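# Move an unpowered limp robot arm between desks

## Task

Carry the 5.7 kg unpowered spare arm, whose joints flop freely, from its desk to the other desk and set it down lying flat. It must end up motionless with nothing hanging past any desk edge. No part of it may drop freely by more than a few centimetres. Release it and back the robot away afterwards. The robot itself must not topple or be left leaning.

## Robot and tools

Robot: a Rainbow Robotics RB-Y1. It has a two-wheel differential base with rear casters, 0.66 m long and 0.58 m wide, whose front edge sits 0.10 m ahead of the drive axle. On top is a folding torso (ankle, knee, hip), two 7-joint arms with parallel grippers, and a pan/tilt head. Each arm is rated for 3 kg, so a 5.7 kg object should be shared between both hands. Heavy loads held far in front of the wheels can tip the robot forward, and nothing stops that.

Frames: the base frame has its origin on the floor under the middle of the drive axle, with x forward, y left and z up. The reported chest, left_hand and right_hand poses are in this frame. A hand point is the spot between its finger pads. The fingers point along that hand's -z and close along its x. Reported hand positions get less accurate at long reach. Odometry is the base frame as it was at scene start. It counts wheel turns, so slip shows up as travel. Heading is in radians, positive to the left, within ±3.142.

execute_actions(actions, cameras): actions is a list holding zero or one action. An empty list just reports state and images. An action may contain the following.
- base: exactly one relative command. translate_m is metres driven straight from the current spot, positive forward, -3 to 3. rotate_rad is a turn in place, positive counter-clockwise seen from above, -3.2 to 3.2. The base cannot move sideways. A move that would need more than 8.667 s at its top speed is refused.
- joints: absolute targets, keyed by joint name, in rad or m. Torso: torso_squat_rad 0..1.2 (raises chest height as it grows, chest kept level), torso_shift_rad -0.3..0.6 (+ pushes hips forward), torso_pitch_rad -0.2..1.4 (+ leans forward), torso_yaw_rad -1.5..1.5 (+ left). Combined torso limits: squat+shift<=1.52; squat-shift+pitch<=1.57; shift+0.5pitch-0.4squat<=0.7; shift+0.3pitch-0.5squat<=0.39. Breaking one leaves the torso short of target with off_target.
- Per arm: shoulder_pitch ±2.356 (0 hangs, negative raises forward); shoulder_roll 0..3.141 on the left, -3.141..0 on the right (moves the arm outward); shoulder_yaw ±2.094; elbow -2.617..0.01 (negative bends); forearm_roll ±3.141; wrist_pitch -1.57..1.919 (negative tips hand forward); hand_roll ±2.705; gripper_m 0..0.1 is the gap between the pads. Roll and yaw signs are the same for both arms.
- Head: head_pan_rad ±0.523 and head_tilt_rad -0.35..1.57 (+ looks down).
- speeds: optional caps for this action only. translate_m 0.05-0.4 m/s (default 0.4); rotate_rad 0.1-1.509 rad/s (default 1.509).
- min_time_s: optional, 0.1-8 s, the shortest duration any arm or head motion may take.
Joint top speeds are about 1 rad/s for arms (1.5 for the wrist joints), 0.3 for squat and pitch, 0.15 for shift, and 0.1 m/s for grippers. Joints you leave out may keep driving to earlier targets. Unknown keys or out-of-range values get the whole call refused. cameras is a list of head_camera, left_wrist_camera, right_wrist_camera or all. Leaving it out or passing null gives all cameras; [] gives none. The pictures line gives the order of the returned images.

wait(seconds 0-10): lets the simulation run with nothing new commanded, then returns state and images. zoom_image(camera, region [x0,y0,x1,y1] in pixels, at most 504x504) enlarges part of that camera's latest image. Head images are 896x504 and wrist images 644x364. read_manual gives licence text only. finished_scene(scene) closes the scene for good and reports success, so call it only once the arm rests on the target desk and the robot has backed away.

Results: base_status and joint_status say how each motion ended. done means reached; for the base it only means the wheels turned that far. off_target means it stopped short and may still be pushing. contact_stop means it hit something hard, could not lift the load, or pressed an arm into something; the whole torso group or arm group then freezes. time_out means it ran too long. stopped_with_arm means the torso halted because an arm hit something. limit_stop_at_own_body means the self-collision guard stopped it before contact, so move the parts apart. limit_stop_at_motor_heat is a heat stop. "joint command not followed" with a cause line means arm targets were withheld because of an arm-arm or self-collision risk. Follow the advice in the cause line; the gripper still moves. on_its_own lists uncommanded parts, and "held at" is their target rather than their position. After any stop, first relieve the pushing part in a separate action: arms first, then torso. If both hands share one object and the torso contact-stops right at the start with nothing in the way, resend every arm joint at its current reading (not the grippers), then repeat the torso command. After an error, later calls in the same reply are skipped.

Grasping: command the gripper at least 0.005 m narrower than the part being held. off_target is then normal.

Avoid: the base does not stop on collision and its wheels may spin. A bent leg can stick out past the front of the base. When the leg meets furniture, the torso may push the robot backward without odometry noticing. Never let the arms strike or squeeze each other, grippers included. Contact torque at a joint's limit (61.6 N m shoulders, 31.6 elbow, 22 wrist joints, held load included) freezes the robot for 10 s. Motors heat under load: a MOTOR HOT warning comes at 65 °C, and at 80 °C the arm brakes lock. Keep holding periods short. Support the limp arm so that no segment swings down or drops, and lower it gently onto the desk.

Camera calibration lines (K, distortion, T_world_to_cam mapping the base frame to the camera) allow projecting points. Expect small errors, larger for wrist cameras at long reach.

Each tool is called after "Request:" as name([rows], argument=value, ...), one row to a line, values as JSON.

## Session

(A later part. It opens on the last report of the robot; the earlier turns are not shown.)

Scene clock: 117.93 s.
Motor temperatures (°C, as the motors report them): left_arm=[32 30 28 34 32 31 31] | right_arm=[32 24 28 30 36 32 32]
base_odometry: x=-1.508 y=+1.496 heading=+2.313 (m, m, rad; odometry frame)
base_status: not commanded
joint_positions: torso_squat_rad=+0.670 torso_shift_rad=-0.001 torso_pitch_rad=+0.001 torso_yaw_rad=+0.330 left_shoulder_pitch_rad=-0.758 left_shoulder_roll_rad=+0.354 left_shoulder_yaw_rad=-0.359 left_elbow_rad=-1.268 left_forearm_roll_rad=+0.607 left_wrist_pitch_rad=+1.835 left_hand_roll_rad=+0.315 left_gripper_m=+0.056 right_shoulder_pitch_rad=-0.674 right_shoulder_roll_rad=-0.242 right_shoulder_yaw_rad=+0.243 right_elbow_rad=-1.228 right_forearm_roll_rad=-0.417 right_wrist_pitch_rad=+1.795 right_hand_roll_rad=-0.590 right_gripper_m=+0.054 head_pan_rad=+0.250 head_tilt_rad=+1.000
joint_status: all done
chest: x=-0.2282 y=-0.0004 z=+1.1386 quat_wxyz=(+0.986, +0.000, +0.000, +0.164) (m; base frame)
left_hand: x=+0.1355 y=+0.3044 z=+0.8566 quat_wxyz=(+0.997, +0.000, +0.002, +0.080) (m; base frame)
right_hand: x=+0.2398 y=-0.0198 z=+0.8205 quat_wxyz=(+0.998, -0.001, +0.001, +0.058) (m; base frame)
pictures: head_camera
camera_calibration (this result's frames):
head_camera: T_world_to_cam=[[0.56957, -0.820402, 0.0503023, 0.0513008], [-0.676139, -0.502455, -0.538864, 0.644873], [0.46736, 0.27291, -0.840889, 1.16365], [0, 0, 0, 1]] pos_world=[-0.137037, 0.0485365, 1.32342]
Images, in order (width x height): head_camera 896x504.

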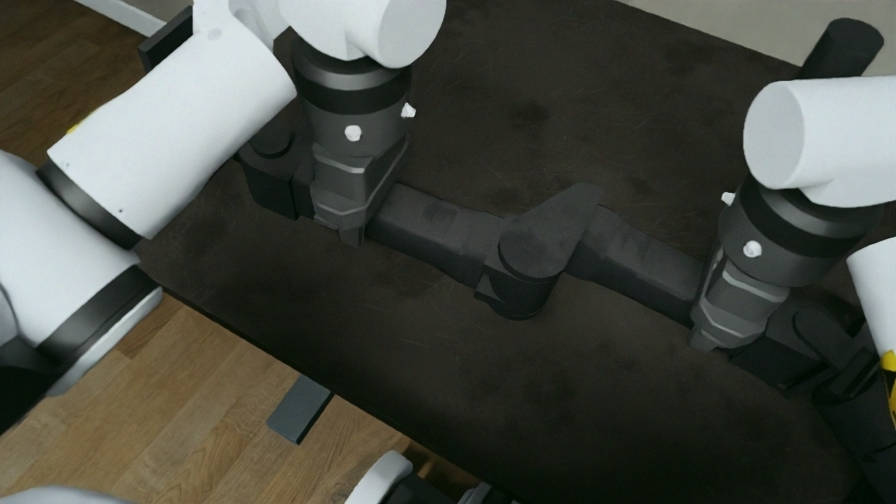

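Request:
execute_actions([
  {"joints": {"torso_squat_rad": 0.745, "head_pan_rad": 0.0, "head_tilt_rad": 1.05}},
], cameras=["head_camera"])

Scene clock: 122.83 s.
Motor temperatures (°C, as the motors report them): left_arm=[32 30 28 34 32 31 31] | right_arm=[32 24 28 30 36 32 32]
base_odometry: x=-1.508 y=+1.496 heading=+2.313 (m, m, rad; odometry frame)
base_status: not commanded
joint_positions: torso_squat_rad=+0.745 torso_shift_rad=-0.001 torso_pitch_rad=+0.001 torso_yaw_rad=+0.330 left_shoulder_pitch_rad=-0.758 left_shoulder_roll_rad=+0.354 left_shoulder_yaw_rad=-0.359 left_elbow_rad=-1.268 left_forearm_roll_rad=+0.607 left_wrist_pitch_rad=+1.835 left_hand_roll_rad=+0.315 left_gripper_m=+0.056 right_shoulder_pitch_rad=-0.674 right_shoulder_roll_rad=-0.242 right_shoulder_yaw_rad=+0.243 right_elbow_rad=-1.228 right_forearm_roll_rad=-0.417 right_wrist_pitch_rad=+1.795 right_hand_roll_rad=-0.590 right_gripper_m=+0.054 head_pan_rad=+0.000 head_tilt_rad=+1.050
joint_status: all done
chest: x=-0.2281 y=-0.0004 z=+1.1045 quat_wxyz=(+0.986, +0.000, +0.000, +0.164) (m; base frame)
left_hand: x=+0.1356 y=+0.3044 z=+0.8225 quat_wxyz=(+0.997, +0.000, +0.002, +0.080) (m; base frame)
right_hand: x=+0.2398 y=-0.0198 z=+0.7864 quat_wxyz=(+0.998, -0.001, +0.002, +0.058) (m; base frame)
pictures: head_camera
camera_calibration (this result's frames):
head_camera: T_world_to_cam=[[0.351394, -0.934949, 0.0489132, 0.0103504], [-0.803967, -0.328112, -0.495964, 0.542945], [0.47975, 0.134954, -0.866964, 1.17242], [0, 0, 0, 1]] pos_world=[-0.129596, 0.0296008, 1.28522]
Images, in order (width x height): head_camera 896x504.

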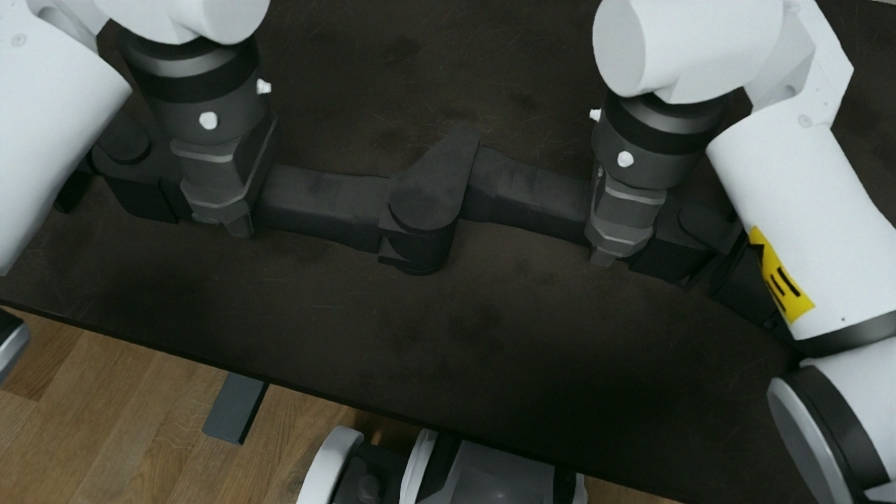

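The base plate is in its original attitude. Lowering the last centimetre.

Request:
execute_actions([
  {"joints": {"torso_squat_rad": 0.764}},
], cameras=[])

Scene clock: 123.63 s.
Motor temperatures (°C, as the motors report them): left_arm=[32 30 28 34 32 31 31] | right_arm=[32 24 28 30 36 32 32]
base_odometry: x=-1.508 y=+1.496 heading=+2.313 (m, m, rad; odometry frame)
base_status: not commanded
joint_positions: torso_squat_rad=+0.764 torso_shift_rad=-0.001 torso_pitch_rad=+0.000 torso_yaw_rad=+0.330 left_shoulder_pitch_rad=-0.759 left_shoulder_roll_rad=+0.354 left_shoulder_yaw_rad=-0.359 left_elbow_rad=-1.268 left_forearm_roll_rad=+0.607 left_wrist_pitch_rad=+1.835 left_hand_roll_rad=+0.315 left_gripper_m=+0.056 right_shoulder_pitch_rad=-0.674 right_shoulder_roll_rad=-0.242 right_shoulder_yaw_rad=+0.243 right_elbow_rad=-1.228 right_forearm_roll_rad=-0.417 right_wrist_pitch_rad=+1.795 right_hand_roll_rad=-0.590 right_gripper_m=+0.054 head_pan_rad=+0.000 head_tilt_rad=+1.050
joint_status: all done
chest: x=-0.2282 y=-0.0004 z=+1.0954 quat_wxyz=(+0.986, +0.000, +0.000, +0.164) (m; base frame)
left_hand: x=+0.1359 y=+0.3044 z=+0.8140 quat_wxyz=(+0.997, +0.000, +0.001, +0.080) (m; base frame)
right_hand: x=+0.2397 y=-0.0198 z=+0.7772 quat_wxyz=(+0.998, -0.001, +0.001, +0.058) (m; base frame)
pictures: none
No camera images: the call's "cameras" was empty. Leave "cameras" out to get every camera's image.

Request:
execute_actions([
  {"joints": {"torso_squat_rad": 0.771}},
], cameras=[])

Scene clock: 124.43 s.
Motor temperatures (°C, as the motors report them): left_arm=[32 30 28 34 32 31 31] | right_arm=[32 24 28 30 36 32 32]
base_odometry: x=-1.508 y=+1.496 heading=+2.313 (m, m, rad; odometry frame)
base_status: not commanded
joint_positions: torso_squat_rad=+0.771 torso_shift_rad=-0.001 torso_pitch_rad=-0.001 torso_yaw_rad=+0.330 left_shoulder_pitch_rad=-0.761 left_shoulder_roll_rad=+0.354 left_shoulder_yaw_rad=-0.358 left_elbow_rad=-1.269 left_forearm_roll_rad=+0.607 left_wrist_pitch_rad=+1.836 left_hand_roll_rad=+0.315 left_gripper_m=+0.056 right_shoulder_pitch_rad=-0.676 right_shoulder_roll_rad=-0.243 right_shoulder_yaw_rad=+0.242 right_elbow_rad=-1.229 right_forearm_roll_rad=-0.417 right_wrist_pitch_rad=+1.795 right_hand_roll_rad=-0.590 right_gripper_m=+0.054 head_pan_rad=+0.000 head_tilt_rad=+1.050
joint_status: all done
chest: x=-0.2290 y=-0.0006 z=+1.0919 quat_wxyz=(+0.986, +0.001, -0.001, +0.164) (m; base frame)
left_hand: x=+0.1364 y=+0.3045 z=+0.8126 quat_wxyz=(+0.997, +0.001, -0.001, +0.080) (m; base frame)
right_hand: x=+0.2404 y=-0.0195 z=+0.7759 quat_wxyz=(+0.998, +0.000, -0.001, +0.058) (m; base frame)
pictures: none
No camera images: the call's "cameras" was empty. Leave "cameras" out to get every camera's image.

Both hands are unloaded, so the arm rests on the desk. Releasing the grippers.

Request:
execute_actions([
  {"joints": {"left_gripper_m": 0.1, "right_gripper_m": 0.1}},
], cameras=["head_camera"])

Request:
execute_actions([
  {"joints": {"torso_squat_rad": 0.5}},
], cameras=["head_camera"])

Scene clock: 125.97 s.
Motor temperatures (°C, as the motors report them): left_arm=[32 30 28 34 32 31 31] | right_arm=[32 24 28 30 36 32 32]
base_odometry: x=-1.508 y=+1.496 heading=+2.313 (m, m, rad; odometry frame)
base_status: not commanded
joint_positions: torso_squat_rad=+0.771 torso_shift_rad=-0.001 torso_pitch_rad=+0.000 torso_yaw_rad=+0.330 left_shoulder_pitch_rad=-0.761 left_shoulder_roll_rad=+0.354 left_shoulder_yaw_rad=-0.358 left_elbow_rad=-1.269 left_forearm_roll_rad=+0.607 left_wrist_pitch_rad=+1.835 left_hand_roll_rad=+0.315 left_gripper_m=+0.100 right_shoulder_pitch_rad=-0.676 right_shoulder_roll_rad=-0.243 right_shoulder_yaw_rad=+0.242 right_elbow_rad=-1.229 right_forearm_roll_rad=-0.417 right_wrist_pitch_rad=+1.795 right_hand_roll_rad=-0.590 right_gripper_m=+0.099 head_pan_rad=+0.000 head_tilt_rad=+1.050
joint_status: all done
chest: x=-0.2287 y=-0.0006 z=+1.0920 quat_wxyz=(+0.986, +0.001, +0.000, +0.164) (m; base frame)
left_hand: x=+0.1366 y=+0.3045 z=+0.8122 quat_wxyz=(+0.997, +0.001, -0.001, +0.080) (m; base frame)
right_hand: x=+0.2406 y=-0.0195 z=+0.7755 quat_wxyz=(+0.998, +0.000, -0.001, +0.058) (m; base frame)
pictures: head_camera
camera_calibration (this result's frames):
head_camera: T_world_to_cam=[[0.351347, -0.934969, 0.0488726, 0.0109769], [-0.803405, -0.327887, -0.497022, 0.537504], [0.480725, 0.135363, -0.86636, 1.16139], [0, 0, 0, 1]] pos_world=[-0.130334, 0.0292945, 1.2728]
Images, in order (width x height): head_camera 896x504.

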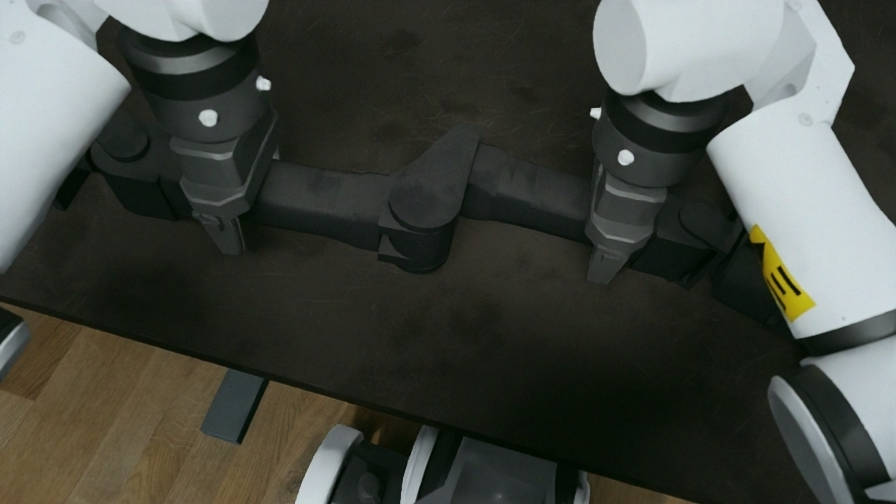

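Scene clock: 127.67 s.
Motor temperatures (°C, as the motors report them): left_arm=[32 30 28 34 32 31 31] | right_arm=[32 24 28 30 36 32 32]
base_odometry: x=-1.508 y=+1.496 heading=+2.313 (m, m, rad; odometry frame)
base_status: not commanded
joint_positions: torso_squat_rad=+0.500 torso_shift_rad=-0.001 torso_pitch_rad=+0.000 torso_yaw_rad=+0.330 left_shoulder_pitch_rad=-0.761 left_shoulder_roll_rad=+0.354 left_shoulder_yaw_rad=-0.358 left_elbow_rad=-1.269 left_forearm_roll_rad=+0.607 left_wrist_pitch_rad=+1.835 left_hand_roll_rad=+0.315 left_gripper_m=+0.100 right_shoulder_pitch_rad=-0.676 right_shoulder_roll_rad=-0.243 right_shoulder_yaw_rad=+0.242 right_elbow_rad=-1.229 right_forearm_roll_rad=-0.417 right_wrist_pitch_rad=+1.795 right_hand_roll_rad=-0.590 right_gripper_m=+0.099 head_pan_rad=+0.000 head_tilt_rad=+1.050
joint_status: all done
chest: x=-0.2287 y=-0.0006 z=+1.2042 quat_wxyz=(+0.986, +0.001, +0.000, +0.164) (m; base frame)
left_hand: x=+0.1364 y=+0.3045 z=+0.9243 quat_wxyz=(+0.997, +0.001, +0.000, +0.080) (m; base frame)
right_hand: x=+0.2404 y=-0.0196 z=+0.8876 quat_wxyz=(+0.998, +0.000, +0.000, +0.058) (m; base frame)
pictures: head_camera
camera_calibration (this result's frames):
head_camera: T_world_to_cam=[[0.351354, -0.934969, 0.048823, 0.00552359], [-0.803481, -0.327889, -0.496897, 0.593078], [0.480592, 0.135359, -0.866435, 1.25874], [0, 0, 0, 1]] pos_world=[-0.130353, 0.0292475, 1.38504]
Images, in order (width x height): head_camera 896x504.

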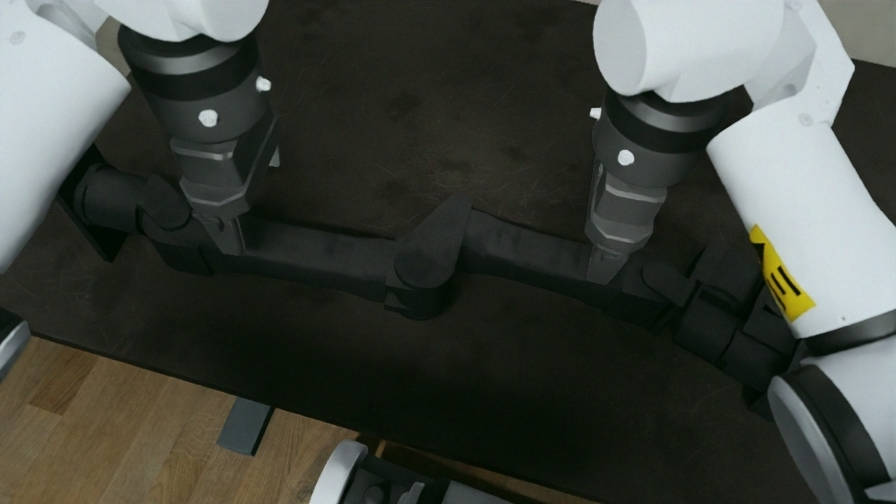

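Request:
execute_actions([
  {"base": {"translate_m": -0.8}, "joints": {"torso_squat_rad": 0.3, "torso_yaw_rad": 0.1, "head_tilt_rad": 0.55, "left_shoulder_roll_rad": 0.7, "right_shoulder_roll_rad": -0.6}, "min_time_s": 2.5},
], cameras=["head_camera"])

Scene clock: 131.53 s.
Motor temperatures (°C, as the motors report them): left_arm=[32 30 28 33 32 31 31] | right_arm=[32 24 28 29 36 32 32]
base_odometry: x=-0.967 y=+0.906 heading=+2.314 (m, m, rad; odometry frame)
base_status: done
joint_positions: torso_squat_rad=+0.300 torso_shift_rad=-0.001 torso_pitch_rad=+0.000 torso_yaw_rad=+0.100 left_shoulder_pitch_rad=-0.760 left_shoulder_roll_rad=+0.700 left_shoulder_yaw_rad=-0.358 left_elbow_rad=-1.269 left_forearm_roll_rad=+0.607 left_wrist_pitch_rad=+1.835 left_hand_roll_rad=+0.315 left_gripper_m=+0.100 right_shoulder_pitch_rad=-0.676 right_shoulder_roll_rad=-0.600 right_shoulder_yaw_rad=+0.242 right_elbow_rad=-1.229 right_forearm_roll_rad=-0.417 right_wrist_pitch_rad=+1.795 right_hand_roll_rad=-0.590 right_gripper_m=+0.099 head_pan_rad=+0.000 head_tilt_rad=+0.550
joint_status: all done
chest: x=-0.2288 y=-0.0006 z=+1.2587 quat_wxyz=(+0.999, +0.001, +0.000, +0.050) (m; base frame)
left_hand: x=+0.1952 y=+0.4015 z=+1.0272 quat_wxyz=(+0.988, +0.129, -0.024, +0.077) (m; base frame)
right_hand: x=+0.2615 y=-0.3227 z=+0.9902 quat_wxyz=(+0.977, -0.131, -0.059, -0.160) (m; base frame)
pictures: head_camera
camera_calibration (this result's frames):
head_camera: T_world_to_cam=[[0.101606, -0.993207, 0.0567115, -0.0652103], [-0.514747, -0.10127, -0.85134, 1.19577], [0.8513, 0.0573093, -0.52154, 0.879839], [0, 0, 0, 1]] pos_world=[-0.126863, 0.00590547, 1.48058]
Images, in order (width x height): head_camera 896x504.

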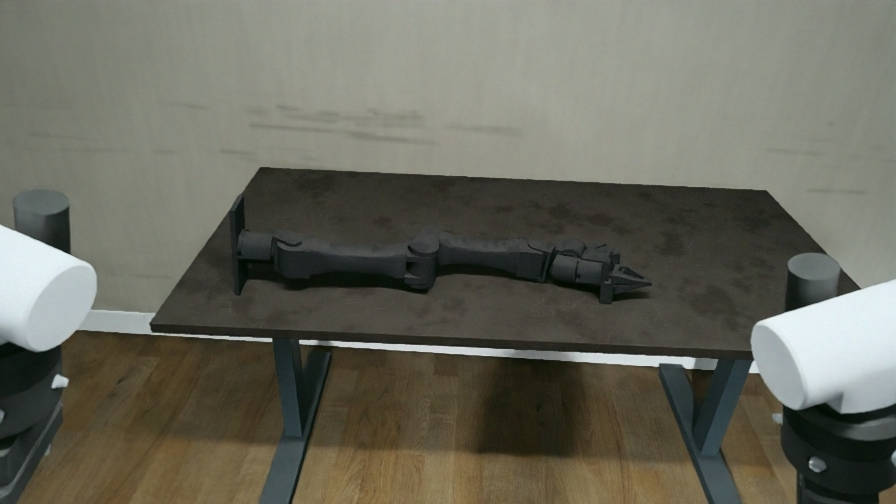

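Request:
execute_actions(actions=[])

Scene clock: 134.00 s.
Motor temperatures (°C, as the motors report them): left_arm=[31 30 28 33 32 31 31] | right_arm=[32 24 28 29 36 32 32]
base_odometry: x=-0.967 y=+0.906 heading=+2.314 (m, m, rad; odometry frame)
base_status: done
joint_positions: torso_squat_rad=+0.300 torso_shift_rad=-0.001 torso_pitch_rad=+0.000 torso_yaw_rad=+0.100 left_shoulder_pitch_rad=-0.760 left_shoulder_roll_rad=+0.700 left_shoulder_yaw_rad=-0.358 left_elbow_rad=-1.269 left_forearm_roll_rad=+0.607 left_wrist_pitch_rad=+1.835 left_hand_roll_rad=+0.315 left_gripper_m=+0.100 right_shoulder_pitch_rad=-0.676 right_shoulder_roll_rad=-0.600 right_shoulder_yaw_rad=+0.242 right_elbow_rad=-1.229 right_forearm_roll_rad=-0.417 right_wrist_pitch_rad=+1.795 right_hand_roll_rad=-0.590 right_gripper_m=+0.099 head_pan_rad=+0.000 head_tilt_rad=+0.550
joint_status: all done
chest: x=-0.2288 y=-0.0006 z=+1.2587 quat_wxyz=(+0.999, +0.001, +0.000, +0.050) (m; base frame)
left_hand: x=+0.1952 y=+0.4015 z=+1.0272 quat_wxyz=(+0.988, +0.129, -0.024, +0.077) (m; base frame)
right_hand: x=+0.2615 y=-0.3227 z=+0.9902 quat_wxyz=(+0.977, -0.131, -0.059, -0.160) (m; base frame)
pictures: head_camera, left_wrist_camera, right_wrist_camera
camera_calibration (this result's frames):
head_camera: T_world_to_cam=[[0.101606, -0.993207, 0.0567116, -0.0652103], [-0.514745, -0.10127, -0.851341, 1.19577], [0.851301, 0.0573097, -0.521538, 0.879838], [0, 0, 0, 1]] pos_world=[-0.126865, 0.00590541, 1.48058]
left_wrist_camera: T_world_to_cam=[[0.981682, 0.183369, 0.0517279, -0.318602], [0.145244, -0.89597, 0.419694, -0.0656117], [0.123306, -0.404492, -0.906191, 1.15588], [0, 0, 0, 1]] pos_world=[0.17977, 0.46718, 1.09146]
right_wrist_camera: T_world_to_cam=[[-0.950055, 0.274811, -0.147903, 0.481818], [0.188677, 0.883278, 0.42921, -0.160154], [0.248591, 0.379867, -0.891013, 1.02681], [0, 0, 0, 1]] pos_world=[0.232715, -0.381001, 1.05491]
Images, in order (width x height): head_camera 896x504, left_wrist_camera 644x364, right_wrist_camera 644x364.

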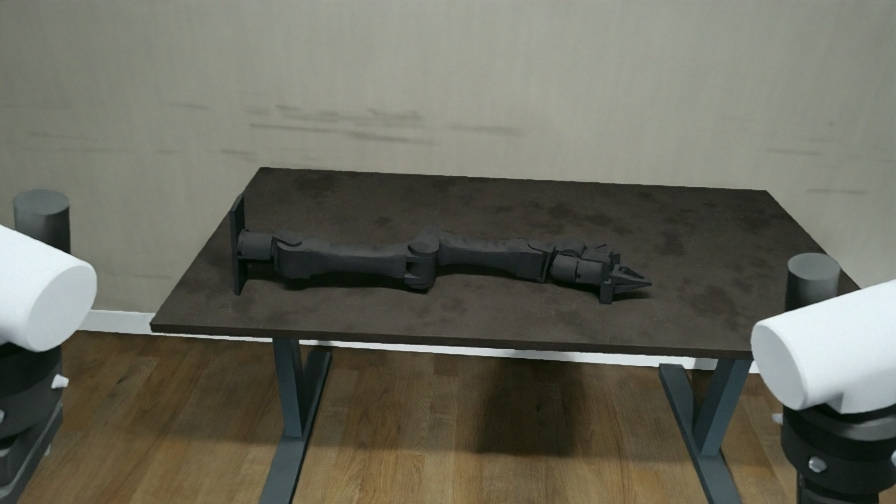

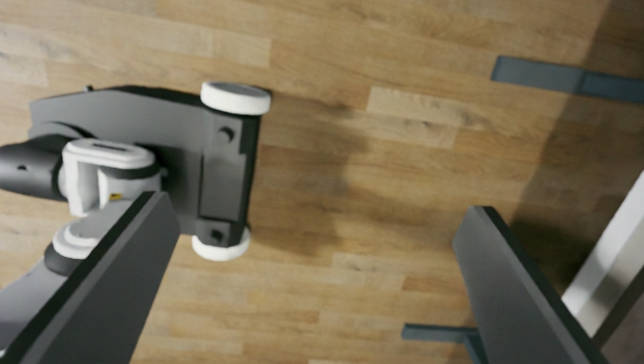

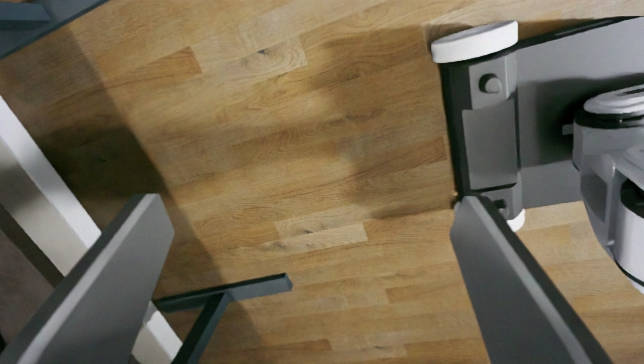

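The spare arm is lying still and fully on the second desk, and the robot is clear, so I'm ending scene 1.

Request:
finished_scene(scene=1)

The scene is finished: the task was done.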